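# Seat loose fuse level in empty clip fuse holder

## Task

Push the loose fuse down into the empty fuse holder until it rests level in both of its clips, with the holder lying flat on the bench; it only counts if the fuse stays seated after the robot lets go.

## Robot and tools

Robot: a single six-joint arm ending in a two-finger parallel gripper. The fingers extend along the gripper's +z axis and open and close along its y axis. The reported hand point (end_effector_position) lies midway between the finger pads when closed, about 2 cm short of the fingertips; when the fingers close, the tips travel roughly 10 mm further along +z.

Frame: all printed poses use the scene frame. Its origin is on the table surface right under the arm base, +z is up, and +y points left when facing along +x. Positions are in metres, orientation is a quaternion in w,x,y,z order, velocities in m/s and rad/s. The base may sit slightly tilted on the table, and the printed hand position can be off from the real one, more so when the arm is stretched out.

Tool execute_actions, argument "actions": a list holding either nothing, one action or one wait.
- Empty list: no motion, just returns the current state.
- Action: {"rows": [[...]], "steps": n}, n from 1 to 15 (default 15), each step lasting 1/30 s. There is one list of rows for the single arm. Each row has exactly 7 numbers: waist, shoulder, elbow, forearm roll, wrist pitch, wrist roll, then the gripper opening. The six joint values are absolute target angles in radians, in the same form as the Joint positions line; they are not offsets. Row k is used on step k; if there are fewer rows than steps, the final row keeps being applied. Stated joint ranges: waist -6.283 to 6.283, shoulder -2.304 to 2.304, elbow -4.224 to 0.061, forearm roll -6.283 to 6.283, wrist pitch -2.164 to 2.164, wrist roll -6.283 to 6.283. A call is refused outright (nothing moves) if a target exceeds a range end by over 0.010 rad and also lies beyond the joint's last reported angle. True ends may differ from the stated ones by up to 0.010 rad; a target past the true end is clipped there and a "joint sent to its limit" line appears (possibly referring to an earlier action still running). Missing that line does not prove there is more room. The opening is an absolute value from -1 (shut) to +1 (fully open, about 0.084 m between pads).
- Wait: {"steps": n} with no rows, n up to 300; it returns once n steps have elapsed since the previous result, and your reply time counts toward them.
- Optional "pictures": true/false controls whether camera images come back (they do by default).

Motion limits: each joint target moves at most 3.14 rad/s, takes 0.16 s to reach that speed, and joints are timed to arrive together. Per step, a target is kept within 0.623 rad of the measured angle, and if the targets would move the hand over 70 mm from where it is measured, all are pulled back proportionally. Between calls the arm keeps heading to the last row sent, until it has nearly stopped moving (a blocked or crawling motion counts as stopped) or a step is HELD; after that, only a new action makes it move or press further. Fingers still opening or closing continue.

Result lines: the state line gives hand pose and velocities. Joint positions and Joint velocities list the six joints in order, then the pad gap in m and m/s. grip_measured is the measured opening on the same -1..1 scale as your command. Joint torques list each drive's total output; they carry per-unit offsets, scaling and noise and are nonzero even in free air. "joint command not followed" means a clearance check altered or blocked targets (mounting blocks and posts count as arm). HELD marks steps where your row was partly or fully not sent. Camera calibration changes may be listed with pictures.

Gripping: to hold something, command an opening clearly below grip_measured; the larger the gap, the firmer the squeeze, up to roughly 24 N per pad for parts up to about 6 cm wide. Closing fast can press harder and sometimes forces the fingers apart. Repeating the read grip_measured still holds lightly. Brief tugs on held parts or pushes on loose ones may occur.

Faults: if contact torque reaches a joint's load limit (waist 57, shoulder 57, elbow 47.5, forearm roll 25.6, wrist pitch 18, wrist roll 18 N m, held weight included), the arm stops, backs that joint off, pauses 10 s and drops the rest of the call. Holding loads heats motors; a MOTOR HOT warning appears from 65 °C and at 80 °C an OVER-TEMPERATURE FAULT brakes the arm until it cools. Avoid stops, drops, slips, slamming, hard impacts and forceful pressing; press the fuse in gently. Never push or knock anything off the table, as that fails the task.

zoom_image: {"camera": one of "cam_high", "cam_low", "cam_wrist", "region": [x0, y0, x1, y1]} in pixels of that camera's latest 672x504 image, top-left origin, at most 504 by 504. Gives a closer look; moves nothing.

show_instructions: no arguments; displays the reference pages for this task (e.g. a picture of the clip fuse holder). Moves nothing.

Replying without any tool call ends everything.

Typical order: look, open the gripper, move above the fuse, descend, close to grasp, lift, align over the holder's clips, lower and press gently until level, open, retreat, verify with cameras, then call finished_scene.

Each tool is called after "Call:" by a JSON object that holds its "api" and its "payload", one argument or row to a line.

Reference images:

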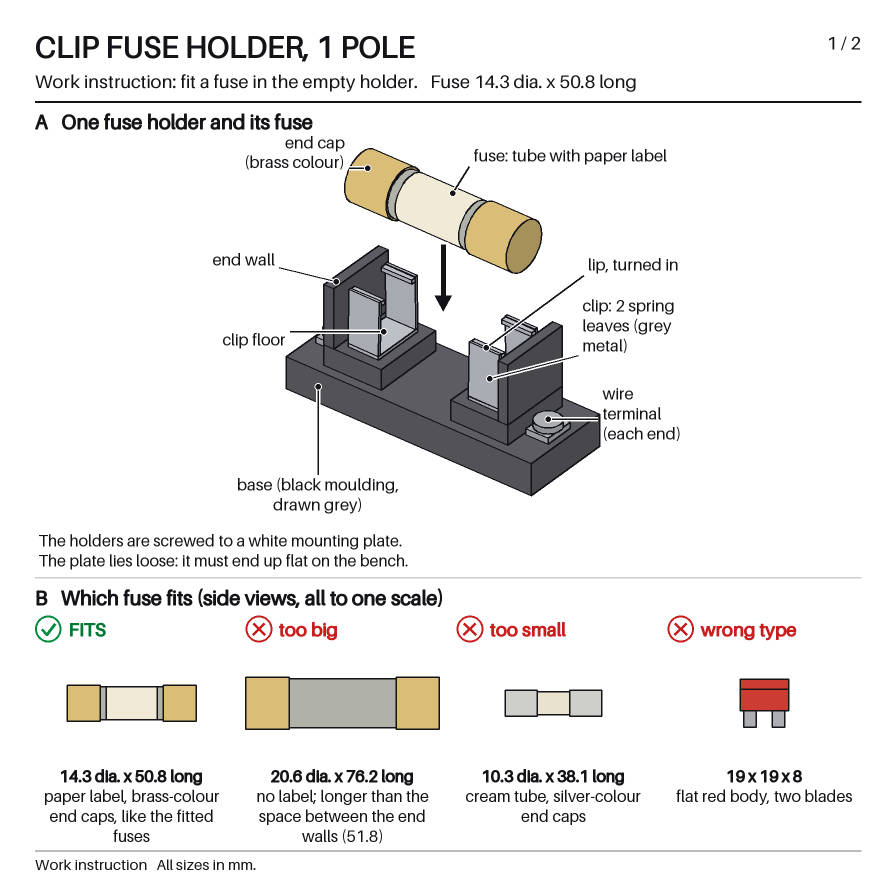

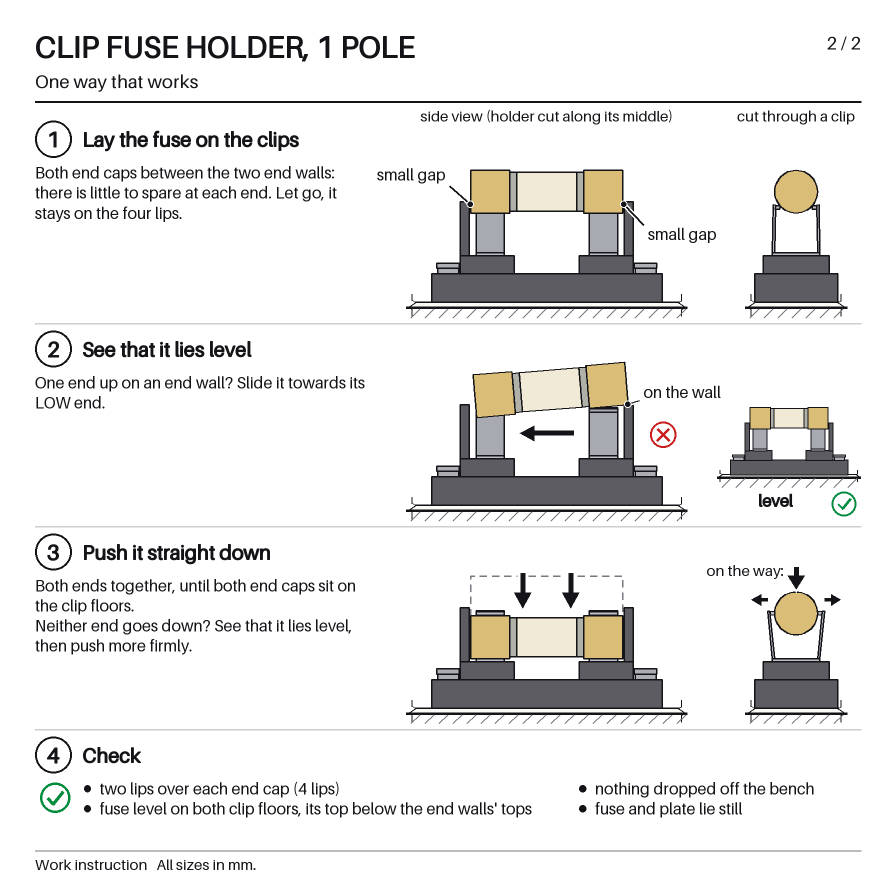

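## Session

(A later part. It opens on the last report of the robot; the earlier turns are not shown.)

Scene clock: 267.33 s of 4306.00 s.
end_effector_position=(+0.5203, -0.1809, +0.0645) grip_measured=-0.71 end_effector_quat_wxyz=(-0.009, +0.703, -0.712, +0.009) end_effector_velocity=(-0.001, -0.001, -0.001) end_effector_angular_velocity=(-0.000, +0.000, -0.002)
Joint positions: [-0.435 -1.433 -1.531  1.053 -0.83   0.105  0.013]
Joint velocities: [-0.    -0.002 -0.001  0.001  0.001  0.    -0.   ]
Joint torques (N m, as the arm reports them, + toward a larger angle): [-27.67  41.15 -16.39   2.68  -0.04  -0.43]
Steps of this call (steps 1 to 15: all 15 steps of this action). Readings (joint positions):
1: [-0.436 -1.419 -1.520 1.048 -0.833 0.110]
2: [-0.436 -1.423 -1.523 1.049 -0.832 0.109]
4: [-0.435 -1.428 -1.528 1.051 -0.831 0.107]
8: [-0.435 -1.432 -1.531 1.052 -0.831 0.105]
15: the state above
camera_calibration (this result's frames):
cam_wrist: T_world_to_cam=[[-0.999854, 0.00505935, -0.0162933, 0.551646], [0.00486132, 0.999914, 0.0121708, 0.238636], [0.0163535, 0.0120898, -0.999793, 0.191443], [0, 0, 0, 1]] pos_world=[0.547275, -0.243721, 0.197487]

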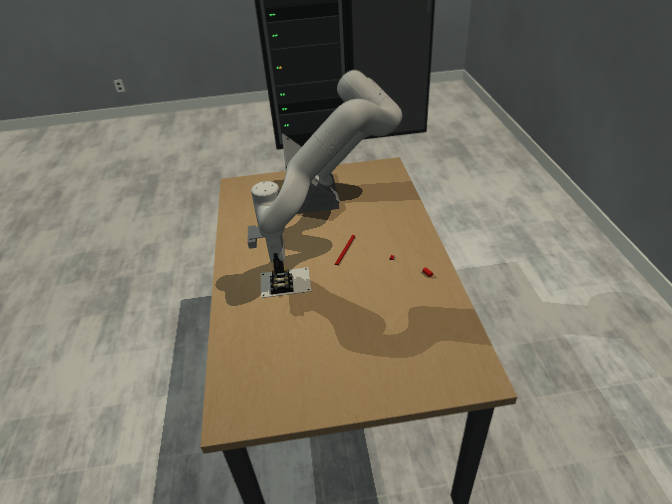

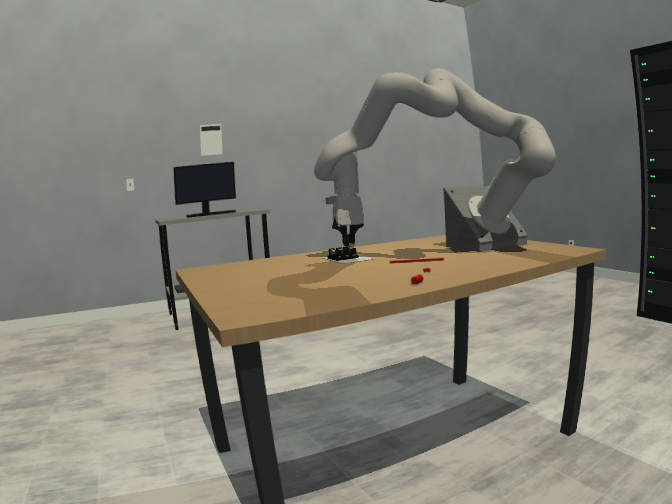

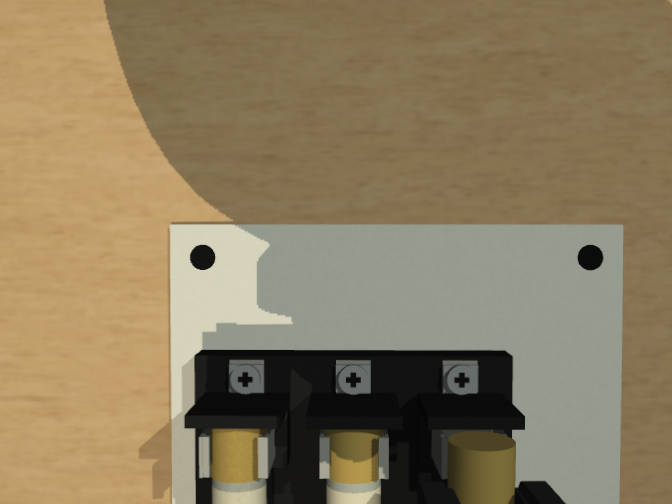

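Call:
{"api": "execute_actions", "payload": {
  "actions": [
    {"rows":[[-0.431,-1.438,-1.533,1.059,-0.829,0.102,-1],[-0.431,-1.438,-1.533,1.059,-0.829,0.102,-1],[-0.431,-1.438,-1.533,1.059,-0.829,0.102,-1],[-0.4273,-1.4425,-1.5347,1.0645,-0.827,0.0986,-1]],"steps":15}
  ]
}}

Call:
{"api": "zoom_image", "payload": {
  "camera": "cam_low",
  "region": [310,210,390,270]
}}

Scene clock: 290.00 s of 4306.00 s.
end_effector_position=(+0.5204, -0.1809, +0.0583) grip_measured=-0.71 end_effector_quat_wxyz=(-0.009, +0.703, -0.712, +0.009) end_effector_velocity=(-0.001, -0.000, -0.004) end_effector_angular_velocity=(-0.003, +0.002, -0.000)
Joint positions: [-0.428 -1.442 -1.535  1.064 -0.827  0.099  0.013]
Joint velocities: [ 0.005 -0.005 -0.     0.005  0.005 -0.002  0.   ]
Joint torques (N m, as the arm reports them, + toward a larger angle): [-15.04  31.75 -14.38   4.91   0.79  -0.34]
Steps of this call (steps 1 to 15: the robot went on to your last target; steps 16 to 90: nothing new was sent; then 19.17 s passed at rest; steps 91 to 105: all 15 steps of this action). Readings (joint positions):
91: [-0.434 -1.434 -1.532 1.053 -0.830 0.105]
92: [-0.434 -1.434 -1.532 1.054 -0.830 0.105]
94: [-0.433 -1.436 -1.532 1.056 -0.830 0.104]
98: [-0.431 -1.438 -1.535 1.061 -0.829 0.100]
105: the state above
camera_calibration (this result's frames):
cam_wrist: T_world_to_cam=[[-0.999854, 0.00506303, -0.0163116, 0.551605], [0.00485969, 0.99991, 0.0124813, 0.238758], [0.0163734, 0.0124002, -0.999789, 0.185303], [0, 0, 0, 1]] pos_world=[0.54733, -0.243827, 0.191282]

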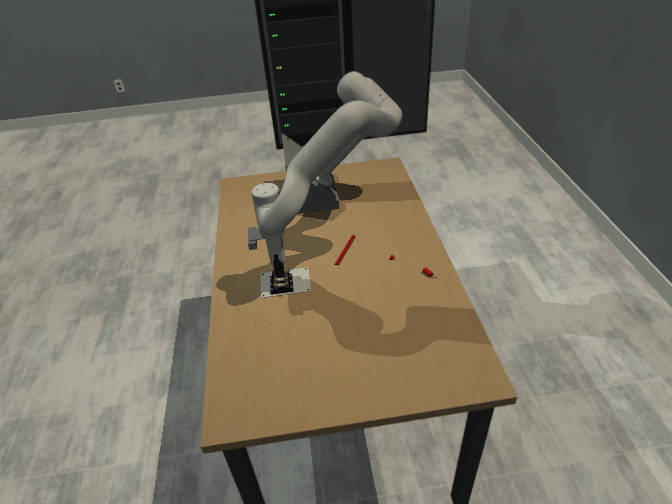

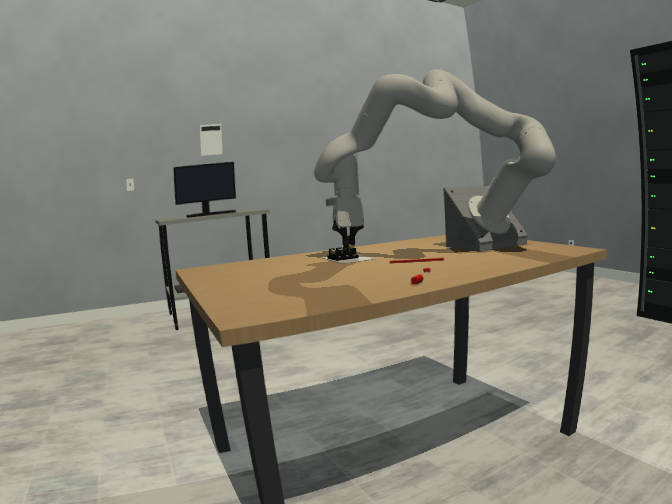

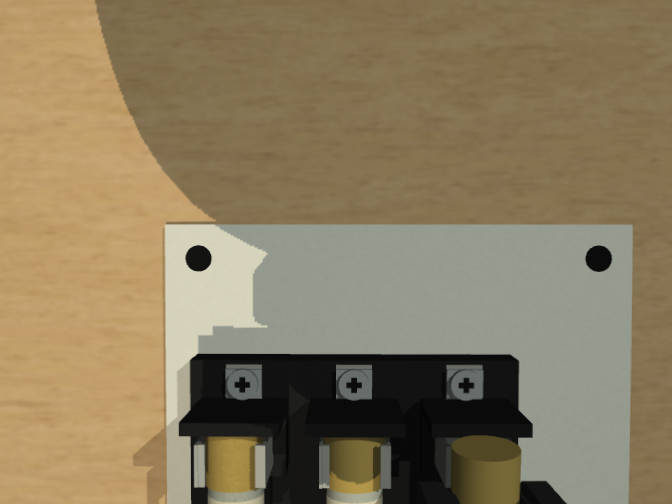

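Region (310, 210, 390, 270) of cam_low's 672x504 image, scaled by 6.300, with more detail than that image has; it fills the top 378 rows of this view, and the rest is white.

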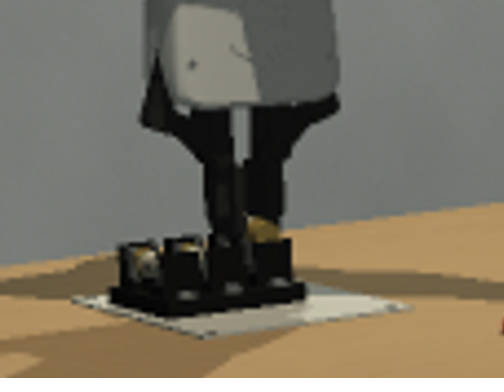

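Call:
{"api": "execute_actions", "payload": {
  "actions": [
    {"rows":[[-0.428,-1.4415,-1.5343,1.063,-0.8274,0.0995,-0.55],[-0.428,-1.4415,-1.5343,1.063,-0.8274,0.0995,-0.4],[-0.428,-1.4415,-1.5343,1.063,-0.8274,0.0995,-0.4],[-0.428,-1.4415,-1.5343,1.063,-0.8274,0.0995,-0.4],[-0.428,-1.4415,-1.5343,1.063,-0.8274,0.0995,-0.4],[-0.428,-1.4415,-1.5343,1.063,-0.8274,0.0995,-0.4],[-0.428,-1.4415,-1.5343,1.063,-0.8274,0.0995,-0.4],[-0.4345,-1.4335,-1.5315,1.053,-0.8304,0.105,-0.4],[-0.4345,-1.4335,-1.5315,1.053,-0.8304,0.105,-0.4],[-0.4453,-1.42,-1.5267,1.0358,-0.8355,0.1146,-0.4]],"steps":15}
  ],
  "pictures": false
}}

Call:
{"api": "execute_actions", "payload": {
  "actions": [
    {"rows":[[-0.4453,-1.42,-1.5267,1.0358,-0.8355,0.1146,-0.4]],"steps":10}
  ]
}}

Call:
{"api": "zoom_image", "payload": {
  "camera": "cam_low",
  "region": [310,210,390,270]
}}

Scene clock: 301.83 s of 4306.00 s.
end_effector_position=(+0.5203, -0.1810, +0.0705) grip_measured=-0.42 end_effector_quat_wxyz=(-0.009, +0.703, -0.712, +0.009) end_effector_velocity=(+0.001, -0.000, +0.040) end_effector_angular_velocity=(-0.002, -0.004, +0.002)
Joint positions: [-0.441 -1.425 -1.529  1.043 -0.833  0.111  0.026]
Joint velocities: [-0.043  0.054  0.016 -0.065 -0.021  0.036  0.   ]
Joint torques (N m, as the arm reports them, + toward a larger angle): [-25.93  36.7  -15.37   3.3    0.04  -0.42]
Steps of this call (steps 1 to 15: the robot went on to your last target; steps 16 to 90: nothing new was sent; then 8.33 s passed at rest; steps 91 to 105: all 15 steps of this action). Readings (joint positions):
91: [-0.427 -1.442 -1.535 1.064 -0.827 0.099]
92: [-0.427 -1.442 -1.535 1.064 -0.827 0.099]
94: [-0.426 -1.443 -1.534 1.065 -0.826 0.099]
98: [-0.427 -1.443 -1.534 1.064 -0.827 0.100]
105: the state above

Scene clock: 302.17 s of 4306.00 s.
end_effector_position=(+0.5198, -0.1809, +0.0738) grip_measured=-0.42 end_effector_quat_wxyz=(-0.008, +0.702, -0.712, +0.009) end_effector_velocity=(+0.001, +0.000, +0.002) end_effector_angular_velocity=(-0.001, -0.001, +0.000)
Joint positions: [-0.445 -1.42  -1.527  1.036 -0.835  0.114  0.026]
Joint velocities: [-0.002  0.003  0.    -0.002 -0.001  0.001  0.   ]
Joint torques (N m, as the arm reports them, + toward a larger angle): [-28.23  41.82 -16.64   2.41  -0.14  -0.4 ]
Steps of this call (steps 1 to 10: all 10 steps of this action). Readings (joint positions):
1: [-0.442 -1.424 -1.528 1.041 -0.834 0.112]
2: [-0.443 -1.423 -1.528 1.039 -0.834 0.113]
4: [-0.444 -1.421 -1.527 1.038 -0.835 0.114]
8: [-0.445 -1.420 -1.527 1.036 -0.835 0.114]
10: the state above
camera_calibration (this result's frames):
cam_wrist: T_world_to_cam=[[-0.999858, 0.00534937, -0.0159765, 0.551299], [0.00515678, 0.999914, 0.0120712, 0.238449], [0.0160397, 0.0119871, -0.999799, 0.200915], [0, 0, 0, 1]] pos_world=[0.546769, -0.243786, 0.206804]

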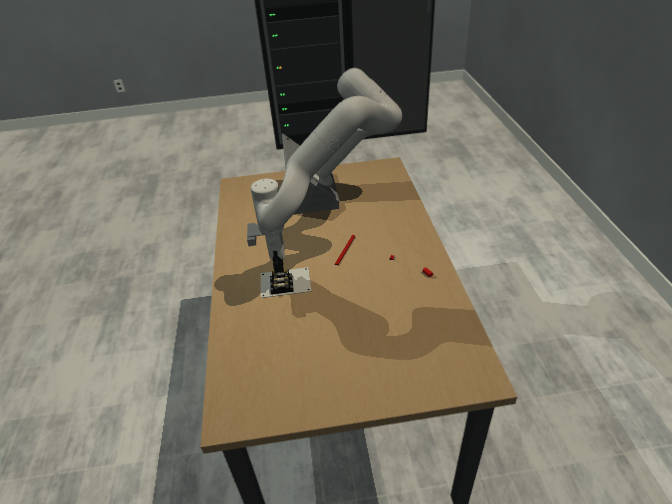

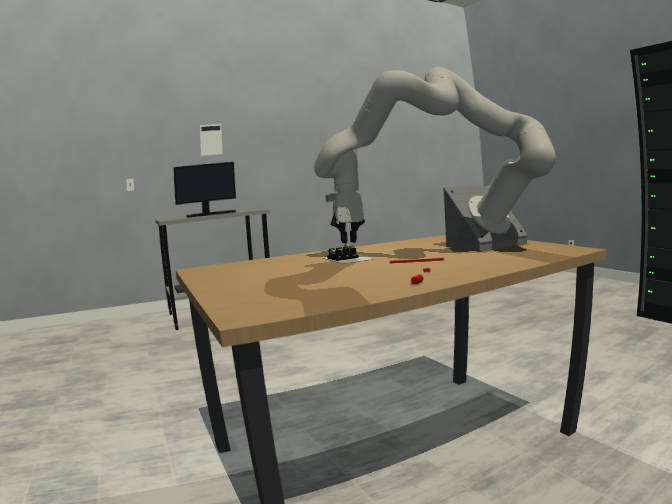

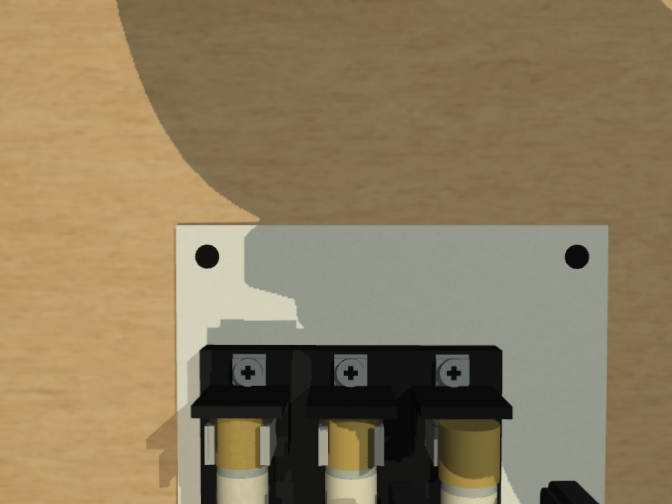

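Region (310, 210, 390, 270) of cam_low's 672x504 image, scaled by 6.300, with more detail than that image has; it fills the top 378 rows of this view, and the rest is white.

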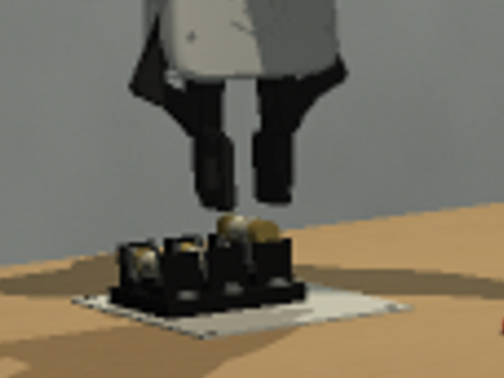

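Call:
{"api": "execute_actions", "payload": {
  "actions": [
    {"rows":[[-0.4453,-1.42,-1.5267,1.0358,-0.8355,0.1146,-1],[-0.4453,-1.42,-1.5267,1.0358,-0.8355,0.1146,-1],[-0.4453,-1.42,-1.5267,1.0358,-0.8355,0.1146,-1],[-0.4453,-1.42,-1.5267,1.0358,-0.8355,0.1146,-1],[-0.4453,-1.42,-1.5267,1.0358,-0.8355,0.1146,-1],[-0.4453,-1.42,-1.5267,1.0358,-0.8355,0.1146,-1],[-0.4453,-1.42,-1.5267,1.0358,-0.8355,0.1146,-1],[-0.4453,-1.42,-1.5267,1.0358,-0.8355,0.1146,-1],[-0.44,-1.4265,-1.529,1.044,-0.833,0.11,-1],[-0.44,-1.4265,-1.529,1.044,-0.833,0.11,-1],[-0.4345,-1.4335,-1.5315,1.053,-0.8304,0.105,-1]],"steps":15}
  ],
  "pictures": false
}}

Call:
{"api": "execute_actions", "payload": {
  "actions": [
    {"rows":[[-0.431,-1.438,-1.533,1.059,-0.829,0.102,-1],[-0.431,-1.438,-1.533,1.059,-0.829,0.102,-1],[-0.431,-1.438,-1.533,1.059,-0.829,0.102,-1],[-0.4273,-1.4425,-1.5347,1.0645,-0.827,0.0986,-1],[-0.4273,-1.4425,-1.5347,1.0645,-0.827,0.0986,-1],[-0.4273,-1.4425,-1.5347,1.0645,-0.827,0.0986,-1],[-0.4235,-1.4473,-1.5364,1.0707,-0.8252,0.095,-1],[-0.4235,-1.4473,-1.5364,1.0707,-0.8252,0.095,-1],[-0.4235,-1.4473,-1.5364,1.0707,-0.8252,0.095,-1],[-0.4195,-1.4522,-1.5381,1.0769,-0.8233,0.0917,-1]],"steps":15}
  ]
}}

Call:
{"api": "zoom_image", "payload": {
  "camera": "cam_low",
  "region": [310,210,390,270]
}}

Scene clock: 322.53 s of 4306.00 s.
end_effector_position=(+0.5199, -0.1809, +0.0672) grip_measured=-1.00 end_effector_quat_wxyz=(-0.008, +0.702, -0.712, +0.008) end_effector_velocity=(-0.003, +0.000, -0.031) end_effector_angular_velocity=(+0.004, +0.006, -0.003)
Joint positions: [-0.438 -1.43  -1.53   1.048 -0.832  0.108  0.   ]
Joint velocities: [ 0.032 -0.042 -0.01   0.048  0.014 -0.027  0.   ]
Joint torques (N m, as the arm reports them, + toward a larger angle): [-28.95  45.58 -17.25   2.43  -0.12  -0.46]
Steps of this call (steps 1 to 15: the robot went on to your last target; steps 16 to 100: nothing new was sent; then 16.53 s passed at rest; steps 101 to 115: all 15 steps of this action). Readings (joint positions):
101: [-0.445 -1.420 -1.527 1.036 -0.835 0.115]
102: [-0.445 -1.420 -1.527 1.036 -0.835 0.115]
104: [-0.445 -1.420 -1.527 1.036 -0.835 0.115]
108: [-0.445 -1.420 -1.527 1.036 -0.835 0.115]
115: the state above

Scene clock: 323.03 s of 4306.00 s.
end_effector_position=(+0.5208, -0.1807, +0.0526) grip_measured=-1.00 end_effector_quat_wxyz=(-0.009, +0.703, -0.711, +0.009) end_effector_velocity=(+0.004, +0.000, -0.001) end_effector_angular_velocity=(+0.007, -0.012, +0.005)
Joint positions: [-0.421 -1.45  -1.538  1.074 -0.825  0.093  0.   ]
Joint velocities: [ 0.    -0.007 -0.008  0.017 -0.007 -0.015  0.   ]
Joint torques (N m, as the arm reports them, + toward a larger angle): [-16.43  29.83 -12.93   4.43   0.33  -0.48]
Steps of this call (steps 1 to 15: all 15 steps of this action). Readings (joint positions):
1: [-0.437 -1.431 -1.530 1.049 -0.832 0.107]
2: [-0.436 -1.432 -1.531 1.051 -0.831 0.106]
4: [-0.435 -1.433 -1.532 1.054 -0.831 0.104]
8: [-0.431 -1.439 -1.535 1.061 -0.828 0.100]
15: the state above
camera_calibration (this result's frames):
cam_wrist: T_world_to_cam=[[-0.999853, 0.00479381, -0.0164728, 0.551939], [0.00458857, 0.999912, 0.0124746, 0.238724], [0.0165311, 0.0123972, -0.999786, 0.17951], [0, 0, 0, 1]] pos_world=[0.547795, -0.243574, 0.185585]

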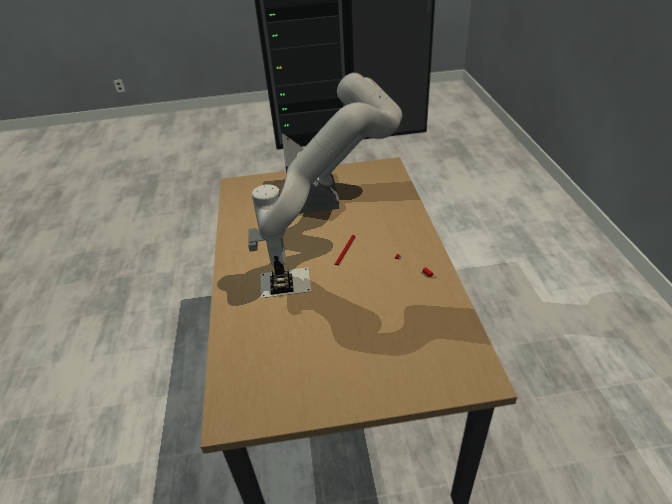

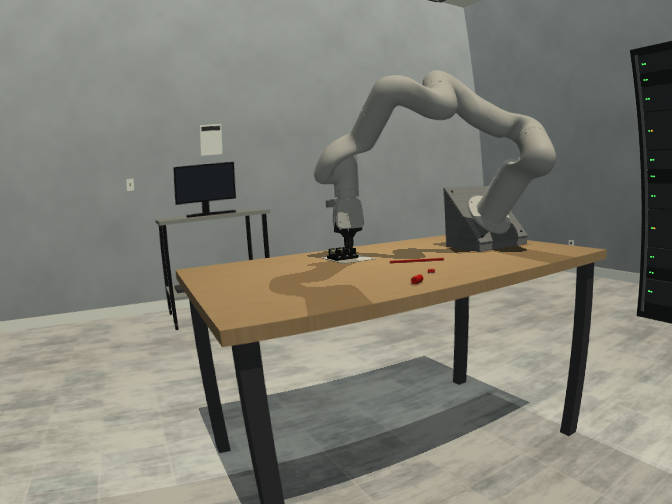

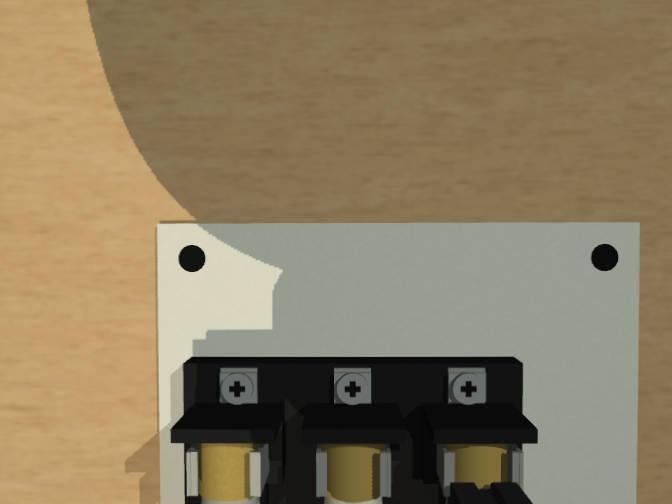

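Region (310, 210, 390, 270) of cam_low's 672x504 image, scaled by 6.300, with more detail than that image has; it fills the top 378 rows of this view, and the rest is white.

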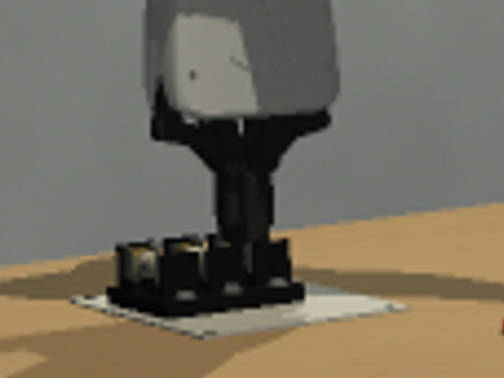

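Near end looks seated. Lift to the viewing pose and check both ends.

Call:
{"api": "execute_actions", "payload": {
  "actions": [
    {"rows":[[-0.4345,-1.4335,-1.5315,1.053,-0.8304,0.105,-1],[-0.4345,-1.4335,-1.5315,1.053,-0.8304,0.105,-1],[-0.4345,-1.4335,-1.5315,1.053,-0.8304,0.105,-1],[-0.451,-1.413,-1.524,1.027,-0.838,0.12,-1],[-0.451,-1.413,-1.524,1.027,-0.838,0.12,-1],[-0.455,-1.35,-1.47,1.01,-0.85,0.135,-1],[-0.455,-1.35,-1.47,1.01,-0.85,0.135,-1],[-0.46,-1.27,-1.415,0.99,-0.86,0.16,-1],[-0.46,-1.27,-1.415,0.99,-0.86,0.16,-1],[-0.4645,-1.1955,-1.363,0.973,-0.8706,0.18,-1]],"steps":15}
  ],
  "pictures": false
}}

Call:
{"api": "execute_actions", "payload": {
  "actions": [
    {"rows":[[-0.4645,-1.1955,-1.363,0.973,-0.8706,0.18,-1]],"steps":15}
  ]
}}

Call:
{"api": "zoom_image", "payload": {
  "camera": "cam_low",
  "region": [310,225,390,270]
}}

Scene clock: 332.77 s of 4306.00 s.
end_effector_position=(+0.5193, -0.1346, +0.1332) grip_measured=-1.00 end_effector_quat_wxyz=(-0.009, +0.703, -0.711, +0.009) end_effector_velocity=(-0.002, +0.148, +0.188) end_effector_angular_velocity=(-0.016, -0.024, +0.022)
Joint positions: [-0.46  -1.249 -1.403  0.988 -0.862  0.164  0.   ]
Joint velocities: [-0.046  0.545  0.364 -0.144 -0.086  0.153  0.   ]
Joint torques (N m, as the arm reports them, + toward a larger angle): [-22.97  18.31 -15.33   2.88   0.19  -0.47]
Steps of this call (steps 1 to 15: the robot went on to your last target; steps 16 to 90: nothing new was sent; then 6.23 s passed at rest; steps 91 to 105: all 15 steps of this action). Readings (joint positions):
91: [-0.420 -1.450 -1.538 1.077 -0.823 0.092]
92: [-0.421 -1.449 -1.537 1.074 -0.823 0.093]
94: [-0.424 -1.446 -1.534 1.067 -0.822 0.098]
98: [-0.441 -1.412 -1.514 1.039 -0.833 0.115]
105: the state above

Scene clock: 333.27 s of 4306.00 s.
end_effector_position=(+0.5161, -0.1200, +0.1498) grip_measured=-1.00 end_effector_quat_wxyz=(-0.008, +0.703, -0.711, +0.008) end_effector_velocity=(+0.001, +0.001, +0.002) end_effector_angular_velocity=(-0.001, -0.002, +0.001)
Joint positions: [-0.464 -1.196 -1.363  0.973 -0.87   0.18   0.   ]
Joint velocities: [-0.001  0.005  0.002 -0.001 -0.001  0.001  0.   ]
Joint torques (N m, as the arm reports them, + toward a larger angle): [-25.17  38.11 -17.87   3.28  -0.18  -0.4 ]
Steps of this call (steps 1 to 15: all 15 steps of this action). Readings (joint positions):
1: [-0.461 -1.233 -1.392 0.984 -0.864 0.168]
2: [-0.462 -1.222 -1.384 0.981 -0.866 0.172]
4: [-0.463 -1.209 -1.373 0.977 -0.868 0.176]
8: [-0.464 -1.200 -1.365 0.974 -0.870 0.179]
15: the state above
camera_calibration (this result's frames):
cam_wrist: T_world_to_cam=[[-0.999867, 0.004571, -0.0156731, 0.548421], [0.00437764, 0.999914, 0.0123492, 0.176999], [0.0157282, 0.0122789, -0.999801, 0.276405], [0, 0, 0, 1]] pos_world=[0.543226, -0.182885, 0.28276]

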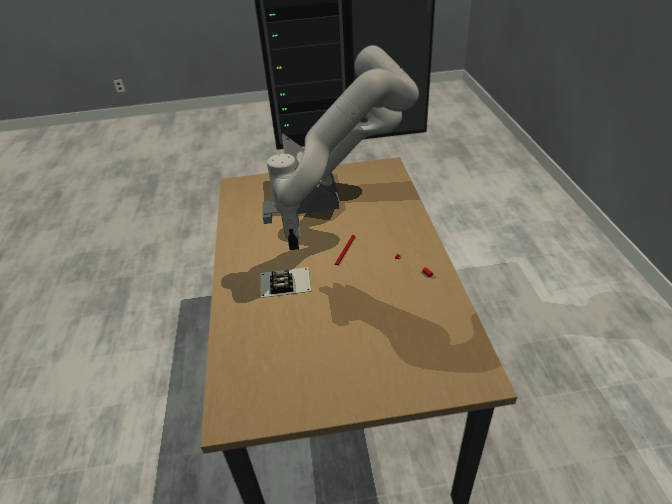

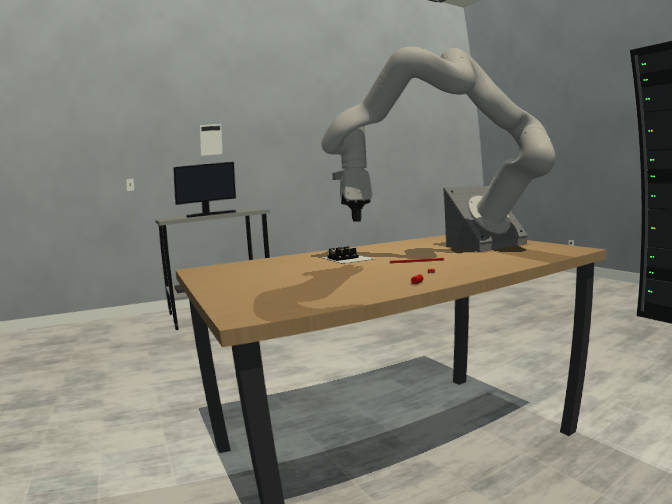

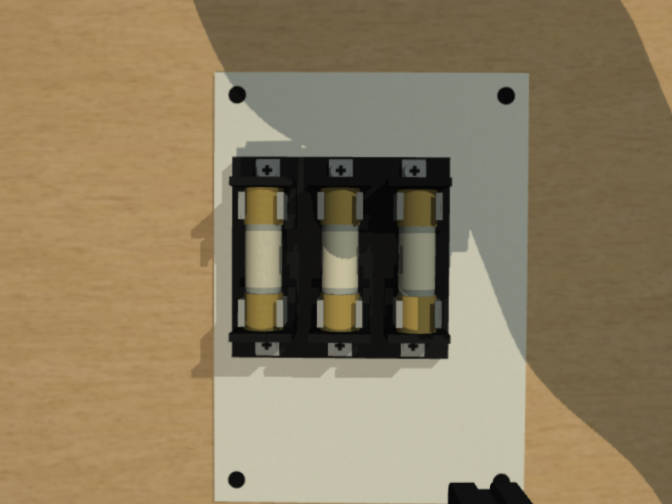

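Region (310, 225, 390, 270) of cam_low's 672x504 image, scaled by 6.300, with more detail than that image has; it fills the top 284 rows of this view, and the rest is white.

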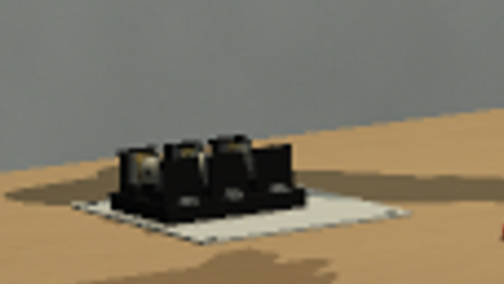

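Lips are over both caps. A zoom to confirm depth.

Call:
{"api": "zoom_image", "payload": {
  "camera": "cam_wrist",
  "region": [225,150,465,365]
}}

Region (225, 150, 465, 365) of cam_wrist's 672x504 image, scaled by 2.100, with more detail than that image has; it fills the top 452 rows of this view, and the rest is white.

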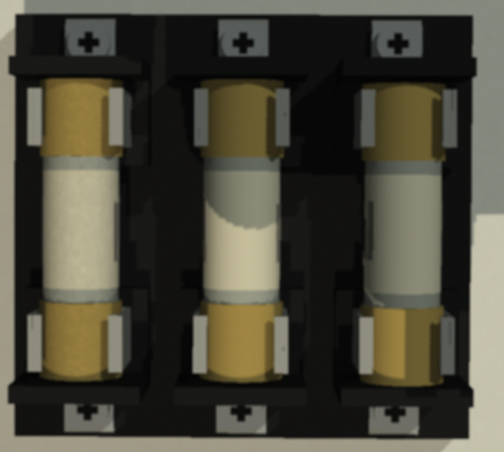

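Call:
{"api": "finished_scene", "payload": {
  "scene": 1
}}

The scene is finished: the task was done.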